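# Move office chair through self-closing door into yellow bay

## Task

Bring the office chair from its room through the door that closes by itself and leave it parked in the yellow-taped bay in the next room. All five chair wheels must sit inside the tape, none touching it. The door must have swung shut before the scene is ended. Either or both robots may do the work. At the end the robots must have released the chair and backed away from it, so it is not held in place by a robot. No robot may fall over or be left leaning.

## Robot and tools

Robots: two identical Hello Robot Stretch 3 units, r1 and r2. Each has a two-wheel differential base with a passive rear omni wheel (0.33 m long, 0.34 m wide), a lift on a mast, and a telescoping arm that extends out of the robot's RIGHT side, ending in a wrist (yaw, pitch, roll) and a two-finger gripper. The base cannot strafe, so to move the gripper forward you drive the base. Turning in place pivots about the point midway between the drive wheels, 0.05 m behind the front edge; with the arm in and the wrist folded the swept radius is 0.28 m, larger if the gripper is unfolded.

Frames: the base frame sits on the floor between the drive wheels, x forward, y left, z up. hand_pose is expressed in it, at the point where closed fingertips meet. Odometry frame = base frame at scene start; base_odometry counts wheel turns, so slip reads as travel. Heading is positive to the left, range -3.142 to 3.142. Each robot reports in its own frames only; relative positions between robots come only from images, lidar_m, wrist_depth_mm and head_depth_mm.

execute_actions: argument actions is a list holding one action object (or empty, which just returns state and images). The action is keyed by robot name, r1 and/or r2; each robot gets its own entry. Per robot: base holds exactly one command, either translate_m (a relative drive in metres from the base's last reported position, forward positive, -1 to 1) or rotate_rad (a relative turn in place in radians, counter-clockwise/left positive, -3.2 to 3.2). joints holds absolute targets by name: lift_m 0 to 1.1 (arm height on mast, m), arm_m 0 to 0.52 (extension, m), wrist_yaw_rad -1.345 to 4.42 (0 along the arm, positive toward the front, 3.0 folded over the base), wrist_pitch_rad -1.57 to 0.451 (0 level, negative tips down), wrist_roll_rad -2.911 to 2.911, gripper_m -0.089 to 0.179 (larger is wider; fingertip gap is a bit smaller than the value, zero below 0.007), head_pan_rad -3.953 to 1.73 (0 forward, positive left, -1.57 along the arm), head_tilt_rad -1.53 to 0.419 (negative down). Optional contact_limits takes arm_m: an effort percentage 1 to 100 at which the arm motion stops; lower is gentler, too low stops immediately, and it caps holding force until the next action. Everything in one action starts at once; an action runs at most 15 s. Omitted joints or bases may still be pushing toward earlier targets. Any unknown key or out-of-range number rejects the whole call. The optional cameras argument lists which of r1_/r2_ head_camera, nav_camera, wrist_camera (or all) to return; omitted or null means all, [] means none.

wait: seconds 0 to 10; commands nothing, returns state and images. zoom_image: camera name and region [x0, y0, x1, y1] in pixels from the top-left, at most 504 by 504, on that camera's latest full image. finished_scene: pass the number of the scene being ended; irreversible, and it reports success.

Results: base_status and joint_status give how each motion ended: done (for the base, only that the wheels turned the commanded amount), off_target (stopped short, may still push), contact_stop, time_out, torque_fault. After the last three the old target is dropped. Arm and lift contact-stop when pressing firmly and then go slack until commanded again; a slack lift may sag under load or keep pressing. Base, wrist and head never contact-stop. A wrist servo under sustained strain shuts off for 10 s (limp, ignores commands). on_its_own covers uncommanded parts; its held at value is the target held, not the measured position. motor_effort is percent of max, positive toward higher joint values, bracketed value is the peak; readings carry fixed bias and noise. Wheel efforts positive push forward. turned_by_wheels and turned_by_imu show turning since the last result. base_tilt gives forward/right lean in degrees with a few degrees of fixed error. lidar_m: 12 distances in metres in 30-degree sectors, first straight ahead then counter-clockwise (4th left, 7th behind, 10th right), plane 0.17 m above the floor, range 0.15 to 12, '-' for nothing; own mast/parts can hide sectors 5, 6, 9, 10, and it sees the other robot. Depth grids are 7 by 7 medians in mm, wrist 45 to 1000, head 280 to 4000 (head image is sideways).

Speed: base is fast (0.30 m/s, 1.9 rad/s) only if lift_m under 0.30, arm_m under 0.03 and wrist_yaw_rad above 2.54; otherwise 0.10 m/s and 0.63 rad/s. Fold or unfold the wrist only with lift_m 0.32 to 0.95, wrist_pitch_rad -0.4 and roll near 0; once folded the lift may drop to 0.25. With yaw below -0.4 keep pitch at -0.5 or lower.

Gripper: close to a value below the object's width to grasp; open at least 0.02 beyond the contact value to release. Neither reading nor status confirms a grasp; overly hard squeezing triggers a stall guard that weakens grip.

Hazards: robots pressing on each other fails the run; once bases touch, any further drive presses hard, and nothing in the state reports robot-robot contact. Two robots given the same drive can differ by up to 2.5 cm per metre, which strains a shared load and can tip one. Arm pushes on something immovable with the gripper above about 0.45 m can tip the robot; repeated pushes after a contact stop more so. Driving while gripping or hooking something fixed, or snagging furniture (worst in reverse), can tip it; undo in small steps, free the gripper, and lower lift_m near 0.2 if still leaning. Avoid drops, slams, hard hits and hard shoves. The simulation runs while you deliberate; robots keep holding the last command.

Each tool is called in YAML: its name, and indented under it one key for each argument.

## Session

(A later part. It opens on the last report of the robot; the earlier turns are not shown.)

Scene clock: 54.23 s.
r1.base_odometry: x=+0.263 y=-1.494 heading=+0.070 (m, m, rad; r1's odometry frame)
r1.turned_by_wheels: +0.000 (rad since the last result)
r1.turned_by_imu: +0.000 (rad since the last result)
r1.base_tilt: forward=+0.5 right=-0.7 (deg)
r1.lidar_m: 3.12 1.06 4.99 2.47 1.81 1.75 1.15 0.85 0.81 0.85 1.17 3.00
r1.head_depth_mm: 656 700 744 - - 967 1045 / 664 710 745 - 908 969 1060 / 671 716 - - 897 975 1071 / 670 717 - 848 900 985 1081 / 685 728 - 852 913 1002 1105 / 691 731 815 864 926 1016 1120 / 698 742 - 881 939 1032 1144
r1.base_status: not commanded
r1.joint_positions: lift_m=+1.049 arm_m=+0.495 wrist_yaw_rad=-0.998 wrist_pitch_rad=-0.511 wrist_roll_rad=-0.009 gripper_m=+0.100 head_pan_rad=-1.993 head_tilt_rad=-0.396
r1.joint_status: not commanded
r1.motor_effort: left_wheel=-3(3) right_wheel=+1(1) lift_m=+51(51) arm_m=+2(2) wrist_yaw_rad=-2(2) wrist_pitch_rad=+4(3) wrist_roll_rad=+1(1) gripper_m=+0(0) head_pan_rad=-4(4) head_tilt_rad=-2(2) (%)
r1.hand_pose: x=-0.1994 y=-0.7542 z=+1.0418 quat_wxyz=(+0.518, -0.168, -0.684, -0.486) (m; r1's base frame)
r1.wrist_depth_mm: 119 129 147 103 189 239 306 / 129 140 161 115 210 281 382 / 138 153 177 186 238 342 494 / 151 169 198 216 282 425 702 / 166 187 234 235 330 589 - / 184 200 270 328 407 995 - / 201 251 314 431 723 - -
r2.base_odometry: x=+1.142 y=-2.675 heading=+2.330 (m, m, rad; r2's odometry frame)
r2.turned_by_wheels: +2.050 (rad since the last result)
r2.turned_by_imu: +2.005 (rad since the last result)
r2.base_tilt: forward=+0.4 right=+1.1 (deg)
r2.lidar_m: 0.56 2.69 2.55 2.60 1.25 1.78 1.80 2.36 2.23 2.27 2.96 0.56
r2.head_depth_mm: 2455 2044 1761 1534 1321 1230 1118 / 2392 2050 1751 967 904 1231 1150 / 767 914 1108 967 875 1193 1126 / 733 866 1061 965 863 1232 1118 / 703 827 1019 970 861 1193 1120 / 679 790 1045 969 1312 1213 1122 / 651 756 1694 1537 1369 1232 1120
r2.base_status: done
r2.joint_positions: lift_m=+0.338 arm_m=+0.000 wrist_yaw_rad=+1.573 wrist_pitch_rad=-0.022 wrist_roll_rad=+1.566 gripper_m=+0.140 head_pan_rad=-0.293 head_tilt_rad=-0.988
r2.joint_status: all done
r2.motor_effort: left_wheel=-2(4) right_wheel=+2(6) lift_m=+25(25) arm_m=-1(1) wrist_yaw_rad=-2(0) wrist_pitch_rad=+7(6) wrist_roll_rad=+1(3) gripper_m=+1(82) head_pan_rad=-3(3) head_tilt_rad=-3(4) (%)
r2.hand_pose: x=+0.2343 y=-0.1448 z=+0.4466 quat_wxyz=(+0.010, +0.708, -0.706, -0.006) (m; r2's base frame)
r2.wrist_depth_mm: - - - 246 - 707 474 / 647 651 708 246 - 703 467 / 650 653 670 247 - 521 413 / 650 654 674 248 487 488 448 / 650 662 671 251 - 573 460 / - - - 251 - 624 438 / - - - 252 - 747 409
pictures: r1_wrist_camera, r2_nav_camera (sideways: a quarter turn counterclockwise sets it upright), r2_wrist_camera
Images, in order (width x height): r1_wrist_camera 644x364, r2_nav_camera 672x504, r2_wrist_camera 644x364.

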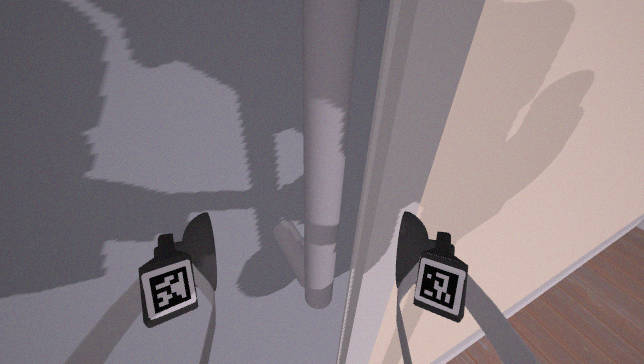

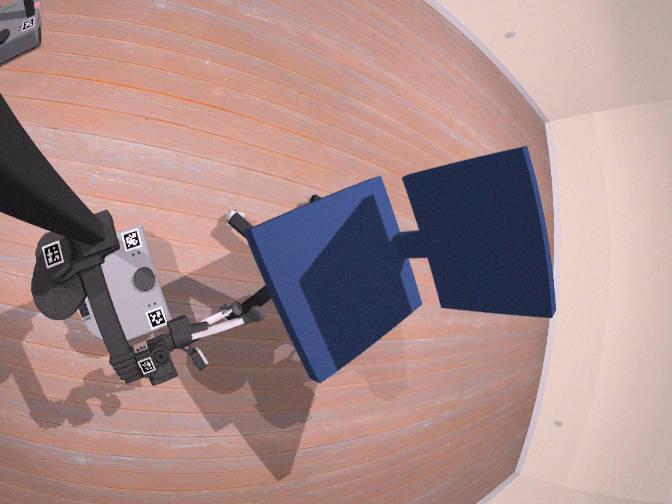

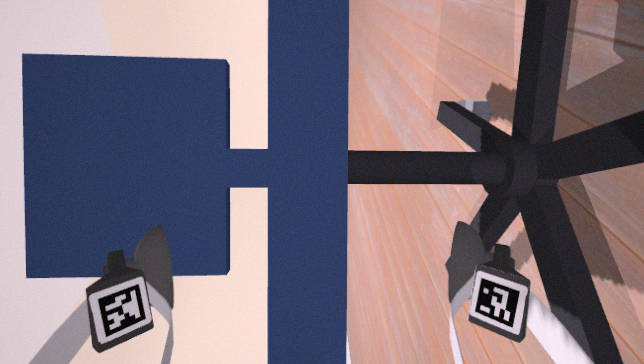

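execute_actions:
  actions:
    - {"r1":{"base":{"translate_m":-0.04},"joints":{"arm_m":0.515}},"r2":{"base":{"translate_m":0.16}}}
  cameras: []

execute_actions:
  actions:
    - {"r1":{"joints":{"gripper_m":-0.03}},"r2":{"joints":{"gripper_m":0.015}}}
  cameras: ["r1_wrist_camera"]

execute_actions:
  actions:
    - {"r1":{"base":{"translate_m":0.09},"joints":{"arm_m":0.402,"head_tilt_rad":-0.9}},"r2":{"base":{"translate_m":0.13}}}
  cameras: []

execute_actions:
  actions:
    - {"r1":{"base":{"translate_m":0.12},"joints":{"arm_m":0.294}},"r2":{"base":{"translate_m":0.13}}}
  cameras: []

execute_actions:
  actions:
    - {"r1":{"base":{"translate_m":0.14},"joints":{"arm_m":0.208}},"r2":{"base":{"translate_m":0.14}}}
  cameras: ["r1_wrist_camera","r1_nav_camera","r2_nav_camera"]

Scene clock: 66.53 s.
r1.base_odometry: x=+0.223 y=-1.497 heading=+0.071 (m, m, rad; r1's odometry frame)
r1.turned_by_wheels: +0.001 (rad since the last result)
r1.turned_by_imu: +0.015 (rad since the last result)
r1.base_tilt: forward=+0.5 right=-0.8 (deg)
r1.lidar_m: 3.18 1.17 5.01 2.40 1.78 1.72 1.11 0.82 0.79 0.83 1.16 3.03
r1.head_depth_mm: 643 684 721 - - 938 1012 / 649 693 726 - 883 947 1027 / 657 700 - - 876 949 1047 / 657 701 - 825 874 962 1058 / 673 714 - 842 900 988 1082 / 680 716 798 844 914 1003 1101 / 689 730 - 866 926 1015 1125
r1.base_status: done
r1.joint_positions: lift_m=+1.050 arm_m=+0.514 wrist_yaw_rad=-0.997 wrist_pitch_rad=-0.529 wrist_roll_rad=-0.009 gripper_m=+0.100 head_pan_rad=-1.993 head_tilt_rad=-0.396
r1.joint_status: all done
r1.on_its_own: right_wheel is at rest, and its effort (-21) is outside its rest range (-18 to +18)
r1.motor_effort: left_wheel=+13(24) right_wheel=-21(33) lift_m=+42(51) arm_m=+6(9) wrist_yaw_rad=-4(16) wrist_pitch_rad=+10(13) wrist_roll_rad=+0(0) gripper_m=+1(2) head_pan_rad=-4(4) head_tilt_rad=-2(2) (%)
r1.hand_pose: x=-0.1971 y=-0.7727 z=+1.0384 quat_wxyz=(+0.514, -0.161, -0.685, -0.490) (m; r1's base frame)
r1.wrist_depth_mm: 98 105 119 122 153 171 239 / 105 114 131 84 171 222 295 / 114 125 145 93 197 268 380 / 125 139 162 108 233 341 538 / 138 155 191 129 272 459 931 / 153 167 225 201 326 806 - / 171 210 260 342 575 - -
r2.base_odometry: x=+1.032 y=-2.558 heading=+2.330 (m, m, rad; r2's odometry frame)
r2.turned_by_wheels: +0.000 (rad since the last result)
r2.turned_by_imu: +0.002 (rad since the last result)
r2.base_tilt: forward=+0.4 right=+1.1 (deg)
r2.lidar_m: 3.82 2.62 2.48 2.53 2.02 1.92 1.95 2.44 2.31 2.36 3.06 0.41
r2.head_depth_mm: 2361 2051 1751 1536 862 1173 1116 / 624 750 1685 971 862 797 1074 / 609 704 865 970 863 774 1116 / 592 669 813 953 863 776 1090 / 582 639 771 954 861 775 1081 / 2468 610 729 937 888 1209 1115 / 2448 584 708 1514 1372 1228 1118
r2.base_status: done
r2.joint_positions: lift_m=+0.338 arm_m=+0.000 wrist_yaw_rad=+1.573 wrist_pitch_rad=-0.021 wrist_roll_rad=+1.567 gripper_m=+0.140 head_pan_rad=-0.293 head_tilt_rad=-0.988
r2.joint_status: not commanded
r2.motor_effort: left_wheel=-2(2) right_wheel=+2(6) lift_m=+25(25) arm_m=-1(1) wrist_yaw_rad=-3(2) wrist_pitch_rad=+7(7) wrist_roll_rad=+1(1) gripper_m=+0(0) head_pan_rad=-3(2) head_tilt_rad=-3(4) (%)
r2.hand_pose: x=+0.2343 y=-0.1448 z=+0.4466 quat_wxyz=(+0.010, +0.708, -0.706, -0.006) (m; r2's base frame)
r2.wrist_depth_mm: - - 88 89 91 705 493 / 496 504 88 89 91 664 493 / 500 507 88 89 92 576 370 / 501 507 89 90 92 326 325 / 509 508 89 91 92 671 384 / 497 - 90 91 93 475 473 / - - 90 91 93 748 469
pictures: none
No camera images: the call's "cameras" was empty. Leave "cameras" out to get every camera's image.

Scene clock: 68.33 s.
r1.base_odometry: x=+0.223 y=-1.497 heading=+0.069 (m, m, rad; r1's odometry frame)
r1.turned_by_wheels: -0.002 (rad since the last result)
r1.turned_by_imu: -0.004 (rad since the last result)
r1.base_tilt: forward=+0.4 right=-0.7 (deg)
r1.lidar_m: 3.19 1.17 5.02 2.40 1.78 1.72 1.11 0.82 0.79 0.83 1.16 3.03
r1.head_depth_mm: 640 682 721 - - 937 1008 / 650 690 726 - 879 945 1025 / 654 699 - - 875 950 1048 / 653 698 - 824 872 953 1056 / 667 712 - 838 895 979 1085 / 675 713 797 842 909 993 1109 / 684 727 - 861 921 1015 1128
r1.base_status: not commanded
r1.joint_positions: lift_m=+1.050 arm_m=+0.515 wrist_yaw_rad=-1.025 wrist_pitch_rad=-0.517 wrist_roll_rad=-0.009 gripper_m=-0.029 head_pan_rad=-1.993 head_tilt_rad=-0.397
r1.joint_status: all done
r1.on_its_own: left_wheel is at rest, and its effort (-19) is outside its rest range (-18 to +18); right_wheel is at rest, and its effort (+23) is outside its rest range (-18 to +18); wrist_yaw_rad is at rest, and its effort (+33) is outside its rest range (-12 to +12)
r1.motor_effort: left_wheel=-19(21) right_wheel=+23(25) lift_m=+41(41) arm_m=+2(6) wrist_yaw_rad=+33(34) wrist_pitch_rad=+6(12) wrist_roll_rad=+1(1) gripper_m=-27(100) head_pan_rad=-3(4) head_tilt_rad=-1(2) (%)
r1.hand_pose: x=-0.2017 y=-0.7688 z=+1.0408 quat_wxyz=(+0.510, -0.175, -0.682, -0.494) (m; r1's base frame)
r1.wrist_depth_mm: 95 102 116 64 152 197 257 / 102 111 127 72 171 231 320 / 110 121 141 82 196 282 420 / 120 133 159 95 227 364 630 / 132 148 177 108 295 497 - / 145 167 195 127 443 810 - / 163 191 260 311 552 - -
r2.base_odometry: x=+1.032 y=-2.558 heading=+2.330 (m, m, rad; r2's odometry frame)
r2.turned_by_wheels: +0.000 (rad since the last result)
r2.turned_by_imu: +0.000 (rad since the last result)
r2.base_tilt: forward=+0.4 right=+1.0 (deg)
r2.lidar_m: 3.83 2.63 2.48 2.53 2.02 1.92 1.96 2.44 2.30 2.35 3.08 0.41
r2.head_depth_mm: 2377 2052 1756 1544 862 1180 1115 / 623 749 1683 968 860 800 1079 / 610 702 866 969 865 777 1120 / 593 670 817 951 864 778 1090 / 582 639 769 950 860 777 1077 / 2474 611 729 934 892 1212 1119 / 2459 585 709 1509 1369 1228 1113
r2.base_status: not commanded
r2.joint_positions: lift_m=+0.338 arm_m=+0.000 wrist_yaw_rad=+1.573 wrist_pitch_rad=-0.035 wrist_roll_rad=+1.567 gripper_m=+0.016 head_pan_rad=-0.293 head_tilt_rad=-0.988
r2.joint_status: all done
r2.motor_effort: left_wheel=-2(2) right_wheel=+2(2) lift_m=+25(25) arm_m=+0(0) wrist_yaw_rad=-2(2) wrist_pitch_rad=+11(12) wrist_roll_rad=+1(1) gripper_m=-33(100) head_pan_rad=-2(3) head_tilt_rad=-4(4) (%)
r2.hand_pose: x=+0.2339 y=-0.1448 z=+0.4432 quat_wxyz=(+0.014, +0.708, -0.706, -0.011) (m; r2's base frame)
r2.wrist_depth_mm: - - 88 89 91 681 483 / 487 502 88 90 92 649 482 / 490 507 88 90 92 556 361 / 498 508 89 90 93 327 330 / 499 510 89 91 93 699 351 / 494 509 89 91 93 528 481 / - - 90 92 94 731 479
pictures: r1_wrist_camera
Images, in order (width x height): r1_wrist_camera 644x364.

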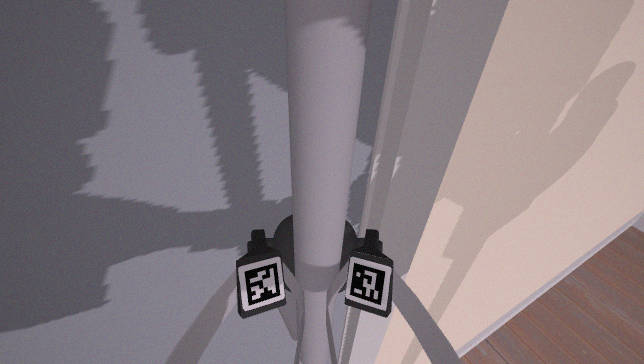

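Scene clock: 70.70 s.
r1.base_odometry: x=+0.313 y=-1.491 heading=+0.070 (m, m, rad; r1's odometry frame)
r1.turned_by_wheels: +0.001 (rad since the last result)
r1.turned_by_imu: -0.052 (rad since the last result)
r1.base_tilt: forward=+0.5 right=-0.6 (deg)
r1.lidar_m: 3.04 1.16 4.97 2.65 1.89 1.81 1.24 0.88 0.71 0.74 1.10 2.90
r1.head_depth_mm: - - 994 1221 1403 1251 1118 / - 852 1008 1235 1395 1253 1139 / 768 851 1013 1240 1412 1258 1135 / 744 849 980 1152 1377 1263 1142 / 621 725 862 1066 1351 1263 1126 / 607 743 884 1105 1375 1258 1117 / 671 761 911 1145 1392 1264 1122
r1.base_status: done
r1.joint_positions: lift_m=+1.050 arm_m=+0.403 wrist_yaw_rad=-0.966 wrist_pitch_rad=-0.526 wrist_roll_rad=-0.009 gripper_m=-0.029 head_pan_rad=-1.993 head_tilt_rad=-0.889
r1.joint_status: all done
r1.on_its_own: wrist_yaw_rad is at rest, and its effort (-44) is outside its rest range (-12 to +12)
r1.motor_effort: left_wheel=+12(29) right_wheel=-15(32) lift_m=+42(42) arm_m=-7(11) wrist_yaw_rad=-44(44) wrist_pitch_rad=+9(11) wrist_roll_rad=+0(0) gripper_m=-28(28) head_pan_rad=-4(4) head_tilt_rad=-5(36) (%)
r1.hand_pose: x=-0.1938 y=-0.6665 z=+1.0390 quat_wxyz=(+0.522, -0.152, -0.687, -0.481) (m; r1's base frame)
r1.wrist_depth_mm: 102 109 114 65 317 399 514 / 111 119 126 72 371 473 639 / 121 131 142 82 427 570 845 / 134 145 161 95 513 745 - / 148 164 183 107 645 - - / 167 188 203 123 906 - - / 192 216 272 348 - - -
r2.base_odometry: x=+0.942 y=-2.464 heading=+2.329 (m, m, rad; r2's odometry frame)
r2.turned_by_wheels: +0.000 (rad since the last result)
r2.turned_by_imu: +0.001 (rad since the last result)
r2.base_tilt: forward=+0.4 right=+1.1 (deg)
r2.lidar_m: 3.72 2.57 2.42 2.48 1.30 1.95 2.07 2.50 2.36 2.41 3.15 0.41
r2.head_depth_mm: 2395 2057 1762 1542 862 1179 1123 / 626 744 1692 970 861 800 1074 / 608 703 863 969 861 775 1118 / 593 669 813 952 862 777 1087 / 581 639 770 952 861 781 1082 / 2446 610 732 935 890 1211 1117 / 2454 584 717 1534 1370 1225 1119
r2.base_status: done
r2.joint_positions: lift_m=+0.338 arm_m=+0.000 wrist_yaw_rad=+1.568 wrist_pitch_rad=-0.035 wrist_roll_rad=+1.568 gripper_m=+0.030 head_pan_rad=-0.293 head_tilt_rad=-0.988
r2.joint_status: not commanded
r2.on_its_own: gripper_m is held at +0.028, not at your +0.015, by its stall guard, which is still easing
r2.motor_effort: left_wheel=-2(3) right_wheel=+6(17) lift_m=+25(25) arm_m=+0(1) wrist_yaw_rad=+2(3) wrist_pitch_rad=+11(12) wrist_roll_rad=+1(1) gripper_m=-25(34) head_pan_rad=-2(2) head_tilt_rad=-4(4) (%)
r2.hand_pose: x=+0.2339 y=-0.1462 z=+0.4431 quat_wxyz=(+0.014, +0.706, -0.708, -0.011) (m; r2's base frame)
r2.wrist_depth_mm: - - 88 89 91 685 484 / 493 504 88 90 92 685 366 / 490 509 88 90 92 569 359 / 496 504 89 90 93 328 329 / 496 508 89 91 93 698 362 / 497 507 89 91 93 522 461 / - - 90 92 94 737 483
pictures: none
No camera images: the call's "cameras" was empty. Leave "cameras" out to get every camera's image.

Scene clock: 73.07 s.
r1.base_odometry: x=+0.432 y=-1.483 heading=+0.069 (m, m, rad; r1's odometry frame)
r1.turned_by_wheels: +0.000 (rad since the last result)
r1.turned_by_imu: -0.008 (rad since the last result)
r1.base_tilt: forward=+0.4 right=-0.7 (deg)
r1.lidar_m: 2.93 1.16 1.15 2.83 2.01 1.91 1.34 0.94 0.60 0.65 1.14 2.86
r1.head_depth_mm: - - 1070 1314 1430 1256 1117 / - 911 1078 1323 1420 1254 1135 / - 914 1104 1351 1430 1262 1139 / 527 606 718 894 1169 1259 1132 / 513 626 756 940 1249 1257 1124 / 547 660 798 1007 1346 1258 1124 / - 705 841 1080 1376 1260 1117
r1.base_status: done
r1.joint_positions: lift_m=+1.050 arm_m=+0.294 wrist_yaw_rad=-0.966 wrist_pitch_rad=-0.523 wrist_roll_rad=-0.009 gripper_m=-0.029 head_pan_rad=-1.993 head_tilt_rad=-0.889
r1.joint_status: all done
r1.on_its_own: wrist_yaw_rad is held at -0.949, not at your -1.000, by its stall guard, which is not easing now; wrist_yaw_rad is at rest, and its effort (+21) is outside its rest range (-12 to +12)
r1.motor_effort: left_wheel=-6(13) right_wheel=+7(14) lift_m=+42(42) arm_m=-3(9) wrist_yaw_rad=+21(44) wrist_pitch_rad=+8(9) wrist_roll_rad=+0(0) gripper_m=-24(28) head_pan_rad=-4(3) head_tilt_rad=-5(5) (%)
r1.hand_pose: x=-0.1942 y=-0.5585 z=+1.0397 quat_wxyz=(+0.523, -0.153, -0.687, -0.480) (m; r1's base frame)
r1.wrist_depth_mm: 109 114 120 63 135 657 856 / 120 124 132 71 153 749 - / 133 139 148 81 178 950 - / 147 155 169 93 817 - - / 166 177 191 107 - - - / 192 207 219 126 - - - / 225 247 290 313 - - -
r2.base_odometry: x=+0.853 y=-2.370 heading=+2.329 (m, m, rad; r2's odometry frame)
r2.turned_by_wheels: +0.000 (rad since the last result)
r2.turned_by_imu: +0.001 (rad since the last result)
r2.base_tilt: forward=+0.4 right=+1.3 (deg)
r2.lidar_m: 3.62 2.50 2.36 2.42 1.27 1.29 2.16 2.57 2.42 2.47 3.22 0.41
r2.head_depth_mm: 2329 2059 1758 1534 862 1180 1121 / 623 737 1683 969 864 797 1079 / 606 704 861 970 862 775 1121 / 593 666 814 952 862 777 1092 / 581 639 770 954 860 778 1075 / 2484 612 731 950 903 1212 1118 / 2465 585 752 1534 1371 1230 1115
r2.base_status: done
r2.joint_positions: lift_m=+0.338 arm_m=+0.000 wrist_yaw_rad=+1.567 wrist_pitch_rad=-0.036 wrist_roll_rad=+1.568 gripper_m=+0.039 head_pan_rad=-0.293 head_tilt_rad=-0.988
r2.joint_status: not commanded
r2.on_its_own: gripper_m is held at +0.038, not at your +0.015, by its stall guard, which is still easing
r2.motor_effort: left_wheel=-2(3) right_wheel=+6(17) lift_m=+25(25) arm_m=+0(1) wrist_yaw_rad=+2(2) wrist_pitch_rad=+11(12) wrist_roll_rad=+1(1) gripper_m=-25(28) head_pan_rad=-3(3) head_tilt_rad=-5(3) (%)
r2.hand_pose: x=+0.2338 y=-0.1464 z=+0.4430 quat_wxyz=(+0.014, +0.706, -0.708, -0.011) (m; r2's base frame)
r2.wrist_depth_mm: - - 87 88 91 684 481 / 486 495 87 89 91 686 367 / 491 502 88 90 92 580 348 / 491 506 88 90 92 327 330 / 489 513 89 90 93 696 378 / 497 510 89 91 93 491 456 / - - 90 92 94 708 483
pictures: none
No camera images: the call's "cameras" was empty. Leave "cameras" out to get every camera's image.

Scene clock: 75.63 s.
r1.base_odometry: x=+0.572 y=-1.473 heading=+0.068 (m, m, rad; r1's odometry frame)
r1.turned_by_wheels: -0.001 (rad since the last result)
r1.turned_by_imu: -0.008 (rad since the last result)
r1.base_tilt: forward=+0.4 right=-0.7 (deg)
r1.lidar_m: 2.79 3.70 1.18 3.03 2.15 2.04 1.44 1.02 0.50 0.60 1.29 2.73
r1.head_depth_mm: - - 1153 1409 1418 1251 1114 / - 1011 1173 1421 1418 1251 1134 / 448 502 597 756 1346 1240 1137 / 448 496 635 785 1018 1236 1140 / 488 589 686 864 1162 1253 1118 / - 638 750 964 1358 1257 1124 / - - 826 1090 1411 1265 1123
r1.base_status: done
r1.joint_positions: lift_m=+1.050 arm_m=+0.208 wrist_yaw_rad=-1.000 wrist_pitch_rad=-0.519 wrist_roll_rad=-0.009 gripper_m=-0.029 head_pan_rad=-1.993 head_tilt_rad=-0.890
r1.joint_status: all done
r1.on_its_own: wrist_yaw_rad is held at -0.949, not at your -1.000, by its stall guard, which is still easing
r1.motor_effort: left_wheel=-13(17) right_wheel=+17(20) lift_m=+41(42) arm_m=-1(7) wrist_yaw_rad=+66(66) wrist_pitch_rad=+6(8) wrist_roll_rad=+0(1) gripper_m=-29(30) head_pan_rad=-4(4) head_tilt_rad=-5(6) (%)
r1.hand_pose: x=-0.1987 y=-0.4665 z=+1.0405 quat_wxyz=(+0.516, -0.166, -0.684, -0.488) (m; r1's base frame)
r1.wrist_depth_mm: 118 120 123 64 129 955 - / 131 133 137 71 144 - - / 145 149 152 81 163 - - / 164 168 174 95 192 - - / 189 194 199 107 - - - / 222 231 233 130 - - - / 268 280 301 296 - - -
r2.base_odometry: x=+0.757 y=-2.268 heading=+2.329 (m, m, rad; r2's odometry frame)
r2.turned_by_wheels: +0.000 (rad since the last result)
r2.turned_by_imu: +0.001 (rad since the last result)
r2.base_tilt: forward=+0.5 right=+1.2 (deg)
r2.lidar_m: 3.53 2.44 2.30 2.36 2.41 1.26 2.24 2.63 2.48 2.54 3.33 0.41
r2.head_depth_mm: 2352 2054 1746 1532 861 829 1117 / 625 736 1695 970 863 801 1073 / 607 700 864 971 858 777 1120 / 591 668 815 952 864 777 1089 / 580 640 769 950 863 778 1075 / 2456 611 732 954 905 1212 1119 / 2466 586 750 1540 1366 1231 1118
r2.base_status: done
r2.joint_positions: lift_m=+0.338 arm_m=+0.000 wrist_yaw_rad=+1.567 wrist_pitch_rad=-0.036 wrist_roll_rad=+1.568 gripper_m=+0.051 head_pan_rad=-0.293 head_tilt_rad=-0.988
r2.joint_status: not commanded
r2.on_its_own: gripper_m is held at +0.050, not at your +0.015, by its stall guard, which is not easing now
r2.motor_effort: left_wheel=-2(3) right_wheel=+5(17) lift_m=+25(25) arm_m=+0(0) wrist_yaw_rad=+2(2) wrist_pitch_rad=+12(12) wrist_roll_rad=+1(1) gripper_m=-20(24) head_pan_rad=-2(3) head_tilt_rad=-3(4) (%)
r2.hand_pose: x=+0.2338 y=-0.1464 z=+0.4429 quat_wxyz=(+0.014, +0.706, -0.708, -0.012) (m; r2's base frame)
r2.wrist_depth_mm: - - 86 88 90 694 365 / 486 501 87 89 91 679 368 / 493 502 88 89 92 579 352 / 498 506 88 90 92 328 329 / 495 505 89 91 93 688 383 / 497 512 89 91 93 490 460 / - - 90 92 94 710 477
pictures: r1_nav_camera (sideways: a quarter turn counterclockwise sets it upright), r1_wrist_camera, r2_nav_camera (sideways: a quarter turn counterclockwise sets it upright)
Images, in order (width x height): r1_nav_camera 672x504, r1_wrist_camera 644x364, r2_nav_camera 672x504.

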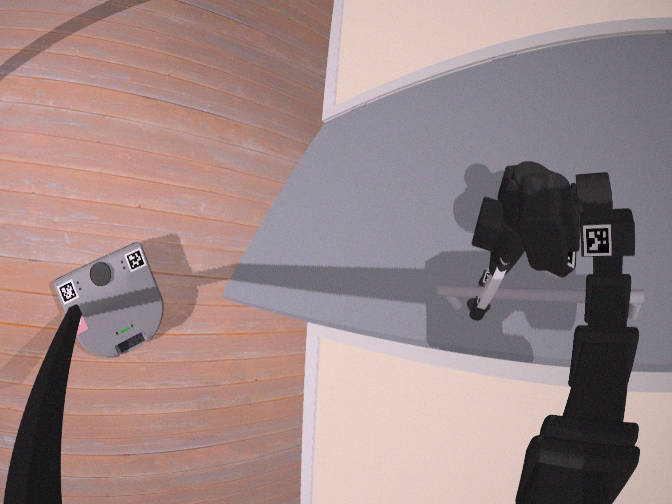

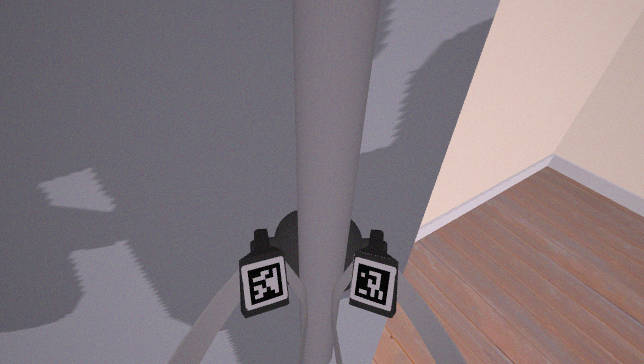

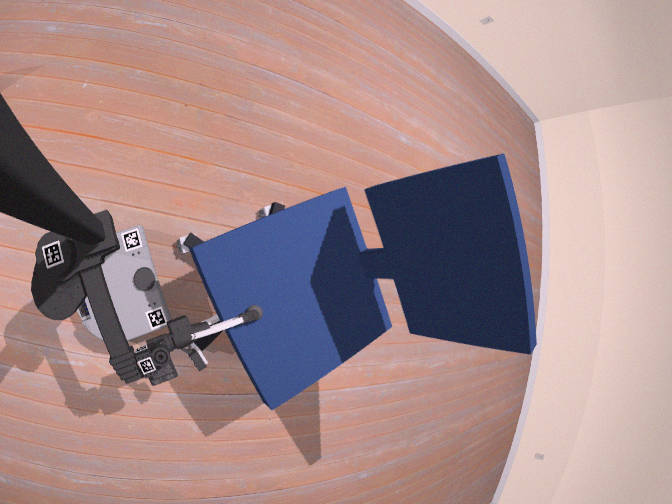

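execute_actions:
  actions:
    - {"r1":{"base":{"translate_m":0.15},"joints":{"arm_m":0.14,"wrist_yaw_rad":-1.01}},"r2":{"base":{"rotate_rad":-0.3},"joints":{"gripper_m":0.02}}}
  cameras: []

execute_actions:
  actions:
    - {"r1":{"base":{"translate_m":0.15},"joints":{"arm_m":0.105}},"r2":{"base":{"translate_m":-0.15}}}
  cameras: []

execute_actions:
  actions:
    - {"r1":{"base":{"translate_m":0.28}},"r2":{"base":{"rotate_rad":-0.32},"joints":{"gripper_m":0.015}}}
  cameras: []

execute_actions:
  actions:
    - {"r1":{"base":{"translate_m":0.15},"joints":{"arm_m":0.165,"wrist_yaw_rad":-1.1}},"r2":{"base":{"translate_m":-0.15}}}
  cameras: ["r2_wrist_camera","r1_nav_camera","r2_nav_camera"]

Scene clock: 86.53 s.
r1.base_odometry: x=+0.722 y=-1.463 heading=+0.068 (m, m, rad; r1's odometry frame)
r1.turned_by_wheels: -0.001 (rad since the last result)
r1.turned_by_imu: -0.001 (rad since the last result)
r1.base_tilt: forward=+0.4 right=-0.8 (deg)
r1.lidar_m: 2.66 3.52 1.13 3.27 2.28 2.17 1.55 1.07 0.43 0.60 1.40 2.60
r1.head_depth_mm: - - 1236 1516 1425 1251 1119 / - 434 492 637 1402 1257 1138 / 401 438 525 644 806 1185 1140 / 436 475 592 730 950 1210 1140 / - 515 670 850 1163 1258 1123 / - - 807 1009 1383 1259 1121 / - - 939 1258 1438 1260 1126
r1.base_status: done
r1.joint_positions: lift_m=+1.050 arm_m=+0.140 wrist_yaw_rad=-1.055 wrist_pitch_rad=-0.517 wrist_roll_rad=-0.008 gripper_m=-0.029 head_pan_rad=-1.993 head_tilt_rad=-0.890
r1.joint_status: wrist_yaw_rad off_target (ended at -1.055, target -1.010); the others done
r1.on_its_own: wrist_yaw_rad is at rest, and its effort (+58) is outside its rest range (-12 to +12)
r1.motor_effort: left_wheel=-9(10) right_wheel=+11(22) lift_m=+42(42) arm_m=+0(10) wrist_yaw_rad=+58(59) wrist_pitch_rad=+6(6) wrist_roll_rad=+0(1) gripper_m=-28(27) head_pan_rad=-4(4) head_tilt_rad=-5(5) (%)
r1.hand_pose: x=-0.2048 y=-0.3888 z=+1.0409 quat_wxyz=(+0.503, -0.185, -0.679, -0.501) (m; r1's base frame)
r1.wrist_depth_mm: 128 127 127 63 125 127 - / 142 142 141 71 138 - - / 161 159 158 81 155 - - / 185 183 181 93 178 - - / 216 214 208 107 213 - - / 262 258 244 128 - - - / 331 323 318 295 - - -
r2.base_odometry: x=+0.756 y=-2.268 heading=+2.029 (m, m, rad; r2's odometry frame)
r2.turned_by_wheels: -0.300 (rad since the last result)
r2.turned_by_imu: -0.291 (rad since the last result)
r2.base_tilt: forward=+0.5 right=+1.1 (deg)
r2.lidar_m: 0.37 2.85 2.32 2.31 2.54 1.16 1.22 2.51 2.50 2.48 2.72 3.60
r2.head_depth_mm: 2452 2055 1758 1539 1325 1236 1118 / 2445 2047 1757 1533 863 1198 1102 / 2466 2046 1744 1543 860 775 1123 / 2443 2059 1752 972 865 777 724 / 618 703 835 969 862 778 725 / 582 630 735 906 864 776 1106 / 2463 571 657 774 864 1179 1118
r2.base_status: done
r2.joint_positions: lift_m=+0.338 arm_m=+0.000 wrist_yaw_rad=+1.582 wrist_pitch_rad=-0.034 wrist_roll_rad=+1.568 gripper_m=+0.031 head_pan_rad=-0.293 head_tilt_rad=-0.988
r2.joint_status: gripper_m off_target (ended at +0.031, target +0.020)
r2.on_its_own: gripper_m is held at +0.030, not at your +0.020, by its stall guard, which is still easing
r2.motor_effort: left_wheel=+3(6) right_wheel=-7(16) lift_m=+25(25) arm_m=+0(0) wrist_yaw_rad=-8(10) wrist_pitch_rad=+11(12) wrist_roll_rad=+1(1) gripper_m=-25(100) head_pan_rad=-2(3) head_tilt_rad=-3(3) (%)
r2.hand_pose: x=+0.2339 y=-0.1426 z=+0.4434 quat_wxyz=(+0.014, +0.711, -0.703, -0.011) (m; r2's base frame)
r2.wrist_depth_mm: - - - 143 - 687 399 / - - - 132 - 700 403 / - - 125 123 990 692 402 / 548 560 115 115 983 666 383 / 517 535 107 108 113 557 353 / 489 503 100 102 104 330 330 / 468 474 95 96 100 745 386
pictures: none
No camera images: the call's "cameras" was empty. Leave "cameras" out to get every camera's image.

Scene clock: 89.90 s.
r1.base_odometry: x=+0.871 y=-1.453 heading=+0.068 (m, m, rad; r1's odometry frame)
r1.turned_by_wheels: +0.000 (rad since the last result)
r1.turned_by_imu: +0.000 (rad since the last result)
r1.base_tilt: forward=+0.5 right=-0.7 (deg)
r1.lidar_m: 2.52 3.34 0.92 3.47 2.43 2.30 1.65 0.38 0.38 0.64 1.49 2.46
r1.head_depth_mm: - - 419 1503 1417 1252 1118 / - 416 460 536 684 1232 1139 / 319 382 483 625 776 1036 1133 / - 495 619 743 967 1231 1138 / - - 721 922 1293 1260 1119 / - - - 1207 1425 1259 1121 / - - - 1560 1430 1256 1125
r1.base_status: done
r1.joint_positions: lift_m=+1.050 arm_m=+0.105 wrist_yaw_rad=-1.146 wrist_pitch_rad=-0.514 wrist_roll_rad=-0.007 gripper_m=-0.029 head_pan_rad=-1.993 head_tilt_rad=-0.890
r1.joint_status: all done
r1.on_its_own: wrist_yaw_rad is held at -1.136, not at your -1.010, by its stall guard, which is not easing now; wrist_yaw_rad is at rest, and its effort (+13) is outside its rest range (-12 to +12)
r1.motor_effort: left_wheel=-3(10) right_wheel=+5(21) lift_m=+42(42) arm_m=+1(9) wrist_yaw_rad=+13(67) wrist_pitch_rad=+5(6) wrist_roll_rad=-1(1) gripper_m=-25(28) head_pan_rad=-4(4) head_tilt_rad=-5(5) (%)
r1.hand_pose: x=-0.2140 y=-0.3367 z=+1.0416 quat_wxyz=(+0.480, -0.218, -0.670, -0.523) (m; r1's base frame)
r1.wrist_depth_mm: 136 133 129 63 122 121 - / 152 148 144 71 135 - - / 173 168 161 81 151 - - / 200 194 187 93 172 - - / 236 228 215 106 201 - - / 293 277 258 126 - - - / 385 353 334 290 - - -
r2.base_odometry: x=+0.823 y=-2.403 heading=+2.030 (m, m, rad; r2's odometry frame)
r2.turned_by_wheels: +0.000 (rad since the last result)
r2.turned_by_imu: -0.001 (rad since the last result)
r2.base_tilt: forward=+0.4 right=+1.1 (deg)
r2.lidar_m: 0.38 2.88 2.35 2.33 2.56 0.92 0.99 2.34 2.47 2.46 2.70 3.76
r2.head_depth_mm: 2468 2053 1757 1537 1307 1228 1118 / 2470 2039 1751 1546 863 1190 1134 / 2434 2040 1757 967 864 775 1116 / 664 773 1652 968 863 776 734 / 599 677 806 951 861 778 725 / 577 616 723 897 860 788 1104 / 2455 568 655 781 861 1212 1117
r2.base_status: done
r2.joint_positions: lift_m=+0.338 arm_m=+0.000 wrist_yaw_rad=+1.578 wrist_pitch_rad=-0.034 wrist_roll_rad=+1.568 gripper_m=+0.046 head_pan_rad=-0.293 head_tilt_rad=-0.988
r2.joint_status: not commanded
r2.on_its_own: gripper_m is held at +0.045, not at your +0.020, by its stall guard, which is still easing
r2.motor_effort: left_wheel=+2(4) right_wheel=-7(16) lift_m=+25(25) arm_m=+0(0) wrist_yaw_rad=-6(8) wrist_pitch_rad=+11(11) wrist_roll_rad=+1(1) gripper_m=-21(28) head_pan_rad=-2(3) head_tilt_rad=-4(4) (%)
r2.hand_pose: x=+0.2339 y=-0.1435 z=+0.4433 quat_wxyz=(+0.014, +0.710, -0.704, -0.011) (m; r2's base frame)
r2.wrist_depth_mm: - - - 129 - 690 383 / - - 122 122 999 695 382 / - - 115 115 993 682 387 / 531 552 110 110 919 623 370 / 508 521 104 105 109 449 339 / 485 497 98 100 102 581 339 / 467 473 94 96 99 738 424
pictures: none
No camera images: the call's "cameras" was empty. Leave "cameras" out to get every camera's image.

Scene clock: 93.63 s.
r1.base_odometry: x=+1.151 y=-1.434 heading=+0.067 (m, m, rad; r1's odometry frame)
r1.turned_by_wheels: +0.000 (rad since the last result)
r1.turned_by_imu: -0.011 (rad since the last result)
r1.base_tilt: forward=+0.5 right=-0.8 (deg)
r1.lidar_m: 2.26 2.96 1.25 0.89 2.70 2.55 1.86 0.34 0.37 0.98 1.64 2.21
r1.head_depth_mm: - - 398 452 1345 1251 1114 / - 348 446 537 626 872 1133 / 447 491 582 677 821 1046 1139 / - 603 771 916 1208 1247 1134 / - - 1017 1418 1428 1258 1124 / 906 - - 1666 1437 1260 1122 / - - - 1659 1426 1257 1119
r1.base_status: done
r1.joint_positions: lift_m=+1.050 arm_m=+0.105 wrist_yaw_rad=-1.284 wrist_pitch_rad=-0.510 wrist_roll_rad=-0.009 gripper_m=-0.029 head_pan_rad=-1.993 head_tilt_rad=-0.890
r1.joint_status: not commanded
r1.on_its_own: wrist_yaw_rad is held at -1.278, not at your -1.010, by its stall guard, which is not easing now
r1.motor_effort: left_wheel=-2(10) right_wheel=+3(21) lift_m=+42(43) arm_m=+2(2) wrist_yaw_rad=+8(82) wrist_pitch_rad=+3(5) wrist_roll_rad=+1(1) gripper_m=-24(31) head_pan_rad=-4(4) head_tilt_rad=-5(5) (%)
r1.hand_pose: x=-0.2246 y=-0.3094 z=+1.0424 quat_wxyz=(+0.444, -0.264, -0.653, -0.554) (m; r1's base frame)
r1.wrist_depth_mm: 155 145 135 64 119 113 - / 177 165 151 71 131 124 - / 204 188 171 81 145 143 - / 243 220 197 93 164 - - / 303 263 232 105 188 - - / 391 335 288 125 223 - - / 567 442 362 286 301 - -
r2.base_odometry: x=+0.823 y=-2.403 heading=+1.710 (m, m, rad; r2's odometry frame)
r2.turned_by_wheels: -0.320 (rad since the last result)
r2.turned_by_imu: -0.310 (rad since the last result)
r2.base_tilt: forward=+0.5 right=+1.1 (deg)
r2.lidar_m: 0.34 3.75 2.56 2.33 2.34 2.34 1.23 0.80 2.64 2.46 2.47 3.06
r2.head_depth_mm: 2461 2045 1755 1538 1359 1232 1116 / 2454 2044 1766 1549 890 1225 1141 / 2458 2056 1750 1534 863 788 1100 / 2452 2047 1749 1538 862 776 707 / 2461 2031 1755 968 864 776 705 / 2457 2036 881 970 860 776 732 / 2320 630 705 802 847 775 1094
r2.base_status: done
r2.joint_positions: lift_m=+0.338 arm_m=+0.000 wrist_yaw_rad=+1.604 wrist_pitch_rad=-0.032 wrist_roll_rad=+1.568 gripper_m=+0.029 head_pan_rad=-0.294 head_tilt_rad=-0.989
r2.joint_status: gripper_m off_target (ended at +0.029, target +0.015)
r2.on_its_own: wrist_yaw_rad is held at +1.612, not at your +1.570, by its stall guard, which is not easing now; gripper_m is held at +0.028, not at your +0.015, by its stall guard, which is still easing
r2.motor_effort: left_wheel=+5(25) right_wheel=-2(16) lift_m=+25(25) arm_m=+0(0) wrist_yaw_rad=+6(19) wrist_pitch_rad=+10(11) wrist_roll_rad=+1(1) gripper_m=-26(100) head_pan_rad=-2(3) head_tilt_rad=-3(5) (%)
r2.hand_pose: x=+0.2338 y=-0.1367 z=+0.4438 quat_wxyz=(+0.013, +0.719, -0.695, -0.010) (m; r2's base frame)
r2.wrist_depth_mm: - - - 211 - 694 481 / - - - 178 - 700 464 / - - - 155 - 686 444 / - - - 138 - 694 423 / - - 127 124 914 690 384 / 520 534 111 112 114 535 359 / 480 496 104 103 108 311 319
pictures: none
No camera images: the call's "cameras" was empty. Leave "cameras" out to get every camera's image.

Scene clock: 96.30 s.
r1.base_odometry: x=+1.300 y=-1.424 heading=+0.067 (m, m, rad; r1's odometry frame)
r1.turned_by_wheels: +0.000 (rad since the last result)
r1.turned_by_imu: -0.494 (rad since the last result)
r1.base_tilt: forward=+0.4 right=-0.7 (deg)
r1.lidar_m: 2.10 2.15 2.88 1.14 0.85 2.79 2.67 1.81 0.45 0.58 1.25 1.68
r1.head_depth_mm: - - 1933 1646 1428 1247 1114 / - 455 542 1585 1423 1256 1133 / 424 461 553 670 856 1212 1151 / 427 472 603 742 961 1228 1137 / 480 566 659 829 1121 1256 1126 / - - 735 945 1336 1266 1126 / - - 825 1091 1411 1260 1122
r1.base_status: done
r1.joint_positions: lift_m=+1.050 arm_m=+0.165 wrist_yaw_rad=-1.120 wrist_pitch_rad=-0.506 wrist_roll_rad=-0.006 gripper_m=-0.029 head_pan_rad=-1.996 head_tilt_rad=-0.891
r1.joint_status: all done
r1.on_its_own: wrist_yaw_rad is at rest, and its effort (+26) is outside its rest range (-12 to +12)
r1.motor_effort: left_wheel=-5(24) right_wheel=+9(70) lift_m=+43(41) arm_m=-1(15) wrist_yaw_rad=+26(100) wrist_pitch_rad=+2(8) wrist_roll_rad=-1(2) gripper_m=-24(36) head_pan_rad=-2(3) head_tilt_rad=-4(6) (%)
r1.hand_pose: x=-0.2126 y=-0.4024 z=+1.0431 quat_wxyz=(+0.488, -0.212, -0.673, -0.515) (m; r1's base frame)
r1.wrist_depth_mm: 113 117 121 64 133 - - / 125 129 135 71 148 - - / 139 143 151 81 170 - - / 155 161 171 93 200 - - / 176 184 193 106 - - - / 203 213 221 123 - - - / 240 256 288 298 - - -
r2.base_odometry: x=+0.844 y=-2.551 heading=+1.710 (m, m, rad; r2's odometry frame)
r2.turned_by_wheels: +0.000 (rad since the last result)
r2.turned_by_imu: -0.001 (rad since the last result)
r2.base_tilt: forward=+0.5 right=+1.1 (deg)
r2.lidar_m: 0.39 3.91 2.53 2.31 2.32 2.17 1.11 0.66 2.46 2.48 2.50 3.09
r2.head_depth_mm: 2452 2047 1761 1532 1308 1233 1115 / 2468 2051 1760 1534 864 1130 1147 / 2457 2040 1764 970 863 783 1117 / 643 764 1658 972 862 775 1011 / 602 680 813 954 862 776 724 / 581 625 735 921 864 787 1103 / 2464 576 671 801 877 1193 1118
r2.base_status: done
r2.joint_positions: lift_m=+0.338 arm_m=+0.000 wrist_yaw_rad=+1.615 wrist_pitch_rad=-0.033 wrist_roll_rad=+1.568 gripper_m=+0.041 head_pan_rad=-0.294 head_tilt_rad=-0.989
r2.joint_status: not commanded
r2.on_its_own: wrist_yaw_rad is held at +1.612, not at your +1.570, by its stall guard, which is not easing now; gripper_m is held at +0.040, not at your +0.015, by its stall guard, which is still easing
r2.motor_effort: left_wheel=+2(3) right_wheel=-7(16) lift_m=+25(25) arm_m=+0(0) wrist_yaw_rad=-3(14) wrist_pitch_rad=+11(11) wrist_roll_rad=+1(1) gripper_m=-21(25) head_pan_rad=-2(2) head_tilt_rad=-2(4) (%)
r2.hand_pose: x=+0.2337 y=-0.1340 z=+0.4437 quat_wxyz=(+0.014, +0.723, -0.691, -0.010) (m; r2's base frame)
r2.wrist_depth_mm: - - - 126 - 704 486 / - - - 121 - 679 463 / 541 555 116 117 - 698 429 / 521 536 112 113 929 698 383 / 510 517 108 109 112 341 339 / 495 500 104 106 108 650 364 / 480 492 101 102 106 710 403
pictures: r1_nav_camera (sideways: a quarter turn counterclockwise sets it upright), r2_nav_camera (sideways: a quarter turn counterclockwise sets it upright), r2_wrist_camera
Images, in order (width x height): r1_nav_camera 672x504, r2_nav_camera 672x504, r2_wrist_camera 644x364.

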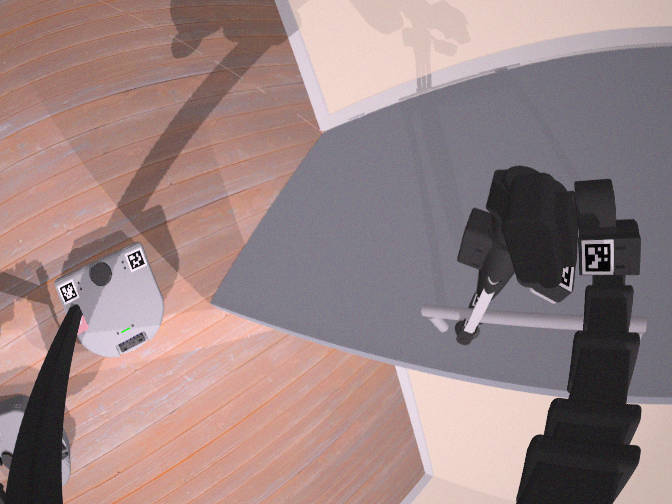

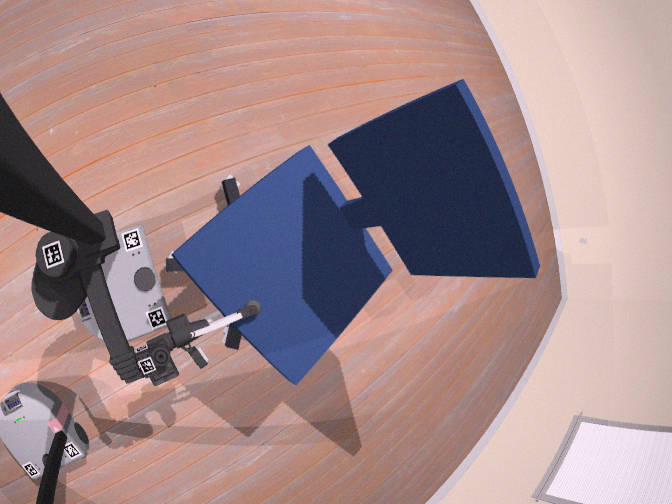

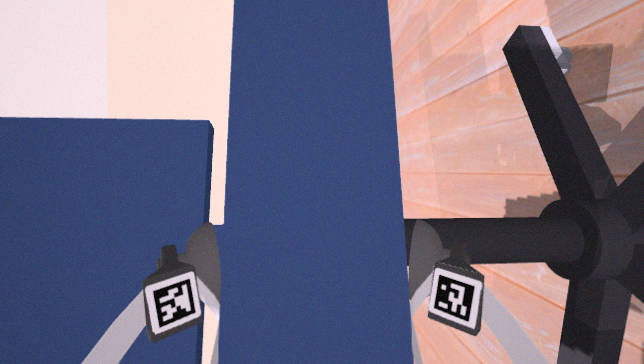

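execute_actions:
  actions:
    - {"r1":{"base":{"translate_m":0.15},"joints":{"arm_m":0.10,"wrist_yaw_rad":-1.16}}}
  cameras: []

execute_actions:
  actions:
    - {"r1":{"base":{"translate_m":0.15},"joints":{"arm_m":0.075,"wrist_yaw_rad":-1.22}}}
  cameras: ["r1_nav_camera"]

Scene clock: 103.77 s.
r1.base_odometry: x=+1.450 y=-1.414 heading=+0.066 (m, m, rad; r1's odometry frame)
r1.turned_by_wheels: -0.001 (rad since the last result)
r1.turned_by_imu: +0.025 (rad since the last result)
r1.base_tilt: forward=+0.5 right=-0.8 (deg)
r1.lidar_m: 1.95 2.03 2.73 4.61 0.94 2.93 2.81 0.38 0.39 0.60 1.27 1.72
r1.head_depth_mm: - - 425 1542 1418 1258 1115 / - 415 462 542 701 1232 1137 / 320 368 449 618 775 1032 1149 / - 479 600 717 940 1209 1139 / - - 683 864 1194 1250 1122 / - - - 1068 1403 1255 1125 / - - - 1413 1435 1258 1125
r1.base_status: done
r1.joint_positions: lift_m=+1.050 arm_m=+0.100 wrist_yaw_rad=-1.130 wrist_pitch_rad=-0.504 wrist_roll_rad=-0.005 gripper_m=-0.029 head_pan_rad=-1.996 head_tilt_rad=-0.891
r1.joint_status: wrist_yaw_rad off_target (ended at -1.130, target -1.160); the others done
r1.on_its_own: wrist_yaw_rad is held at -1.088, not at your -1.160, by its stall guard, which is still easing
r1.motor_effort: left_wheel=-9(22) right_wheel=+12(18) lift_m=+42(42) arm_m=+0(11) wrist_yaw_rad=+55(84) wrist_pitch_rad=+1(2) wrist_roll_rad=-1(2) gripper_m=-26(30) head_pan_rad=-2(3) head_tilt_rad=-4(4) (%)
r1.hand_pose: x=-0.2139 y=-0.3354 z=+1.0436 quat_wxyz=(+0.485, -0.216, -0.671, -0.517) (m; r1's base frame)
r1.wrist_depth_mm: 130 129 128 64 125 129 - / 144 143 141 72 139 - - / 162 160 159 82 155 - - / 186 184 181 94 176 - - / 217 214 211 106 212 - - / 259 255 248 125 - - - / 326 319 313 288 - - -
r2.base_odometry: x=+0.844 y=-2.551 heading=+1.710 (m, m, rad; r2's odometry frame)
r2.turned_by_wheels: +0.000 (rad since the last result)
r2.turned_by_imu: +0.000 (rad since the last result)
r2.base_tilt: forward=+0.4 right=+1.1 (deg)
r2.lidar_m: 0.39 3.91 2.53 2.31 2.32 2.17 2.02 0.74 0.74 2.47 2.50 3.09
r2.head_depth_mm: 2467 2060 1751 1532 1302 1231 1118 / 2455 2039 1748 1535 861 1127 1150 / 2453 2049 1766 966 863 781 1119 / 644 766 1649 968 861 777 1012 / 603 679 815 954 862 775 726 / 581 625 736 921 863 788 1101 / 2479 578 670 802 873 1197 1118
r2.base_status: not commanded
r2.joint_positions: lift_m=+0.338 arm_m=+0.000 wrist_yaw_rad=+1.615 wrist_pitch_rad=-0.033 wrist_roll_rad=+1.568 gripper_m=+0.044 head_pan_rad=-0.294 head_tilt_rad=-0.989
r2.joint_status: not commanded
r2.on_its_own: wrist_yaw_rad is held at +1.612, not at your +1.570, by its stall guard, which is not easing now; gripper_m is held at +0.043, not at your +0.015, by its stall guard, which is not easing now
r2.motor_effort: left_wheel=+2(2) right_wheel=-7(6) lift_m=+25(25) arm_m=+0(1) wrist_yaw_rad=-2(2) wrist_pitch_rad=+11(11) wrist_roll_rad=+1(1) gripper_m=-21(21) head_pan_rad=-2(3) head_tilt_rad=-3(3) (%)
r2.hand_pose: x=+0.2337 y=-0.1340 z=+0.4437 quat_wxyz=(+0.014, +0.723, -0.691, -0.010) (m; r2's base frame)
r2.wrist_depth_mm: - - - 126 - 688 483 / - - - 121 - 694 464 / 542 557 116 118 - 703 429 / 523 544 112 113 921 699 388 / 512 520 108 109 113 343 340 / 499 504 104 106 108 653 362 / 484 492 101 102 106 715 400
pictures: none
No camera images: the call's "cameras" was empty. Leave "cameras" out to get every camera's image.

Scene clock: 106.20 s.
r1.base_odometry: x=+1.599 y=-1.404 heading=+0.066 (m, m, rad; r1's odometry frame)
r1.turned_by_wheels: +0.000 (rad since the last result)
r1.turned_by_imu: +0.028 (rad since the last result)
r1.base_tilt: forward=+0.4 right=-0.7 (deg)
r1.lidar_m: 1.81 1.88 2.61 4.57 0.97 1.05 2.96 0.35 0.37 0.72 1.28 1.77
r1.head_depth_mm: - - 397 457 1334 1255 1115 / - 331 429 527 626 889 1130 / - 455 541 630 777 1017 1139 / - 547 666 783 1027 1238 1140 / - - - 1049 1374 1258 1126 / - - - 1553 1432 1255 1120 / - - - 1590 1432 1266 1119
r1.base_status: done
r1.joint_positions: lift_m=+1.050 arm_m=+0.075 wrist_yaw_rad=-1.220 wrist_pitch_rad=-0.503 wrist_roll_rad=-0.010 gripper_m=-0.029 head_pan_rad=-1.996 head_tilt_rad=-0.891
r1.joint_status: all done
r1.motor_effort: left_wheel=-3(15) right_wheel=+5(20) lift_m=+42(42) arm_m=-4(12) wrist_yaw_rad=+0(77) wrist_pitch_rad=+1(1) wrist_roll_rad=+1(2) gripper_m=-24(31) head_pan_rad=-2(2) head_tilt_rad=-5(5) (%)
r1.hand_pose: x=-0.2214 y=-0.2933 z=+1.0440 quat_wxyz=(+0.464, -0.245, -0.660, -0.538) (m; r1's base frame)
r1.wrist_depth_mm: 141 136 131 64 122 119 - / 158 153 146 72 135 135 - / 183 174 165 81 150 - - / 209 198 188 94 169 - - / 254 235 218 106 197 - - / 317 286 267 125 - - - / 414 365 336 287 - - -
r2.base_odometry: x=+0.844 y=-2.551 heading=+1.710 (m, m, rad; r2's odometry frame)
r2.turned_by_wheels: +0.000 (rad since the last result)
r2.turned_by_imu: +0.000 (rad since the last result)
r2.base_tilt: forward=+0.4 right=+1.1 (deg)
r2.lidar_m: 0.39 3.91 2.53 2.31 2.33 2.17 2.02 1.05 0.83 2.48 2.50 3.09
r2.head_depth_mm: 2465 2051 1750 1533 1305 1233 1121 / 2455 2047 1751 1525 863 1128 1153 / 2446 2046 1754 970 861 781 1121 / 641 765 1656 966 862 776 1010 / 601 680 814 952 863 777 725 / 581 624 737 920 859 788 1101 / 2443 579 672 803 876 1197 1118
r2.base_status: not commanded
r2.joint_positions: lift_m=+0.338 arm_m=+0.000 wrist_yaw_rad=+1.615 wrist_pitch_rad=-0.033 wrist_roll_rad=+1.568 gripper_m=+0.044 head_pan_rad=-0.294 head_tilt_rad=-0.989
r2.joint_status: not commanded
r2.on_its_own: wrist_yaw_rad is held at +1.612, not at your +1.570, by its stall guard, which is not easing now; gripper_m is held at +0.043, not at your +0.015, by its stall guard, which is not easing now
r2.motor_effort: left_wheel=+2(2) right_wheel=-6(6) lift_m=+25(25) arm_m=+0(0) wrist_yaw_rad=-2(2) wrist_pitch_rad=+11(11) wrist_roll_rad=+1(1) gripper_m=-20(20) head_pan_rad=-2(2) head_tilt_rad=-3(3) (%)
r2.hand_pose: x=+0.2337 y=-0.1340 z=+0.4437 quat_wxyz=(+0.014, +0.723, -0.691, -0.010) (m; r2's base frame)
r2.wrist_depth_mm: - - - 126 - 686 482 / - - - 122 - 702 466 / 549 556 116 117 - 695 427 / 523 532 112 113 927 704 382 / 507 524 108 109 112 342 339 / 498 504 104 106 108 654 364 / 476 491 101 102 106 716 402
pictures: r1_nav_camera (sideways: a quarter turn counterclockwise sets it upright)
Images, in order (width x height): r1_nav_camera 672x504.

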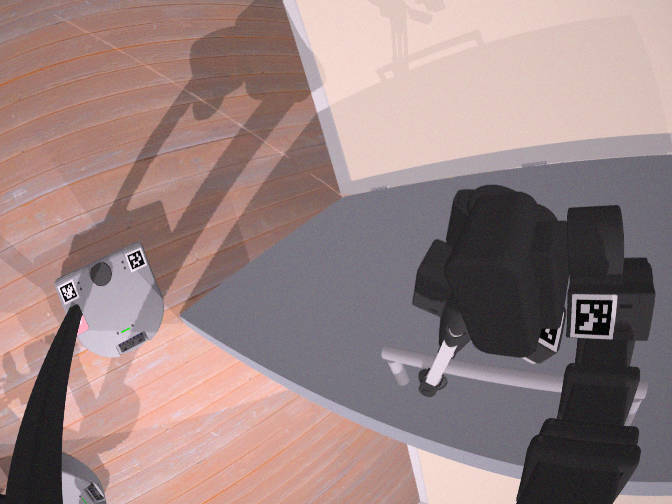

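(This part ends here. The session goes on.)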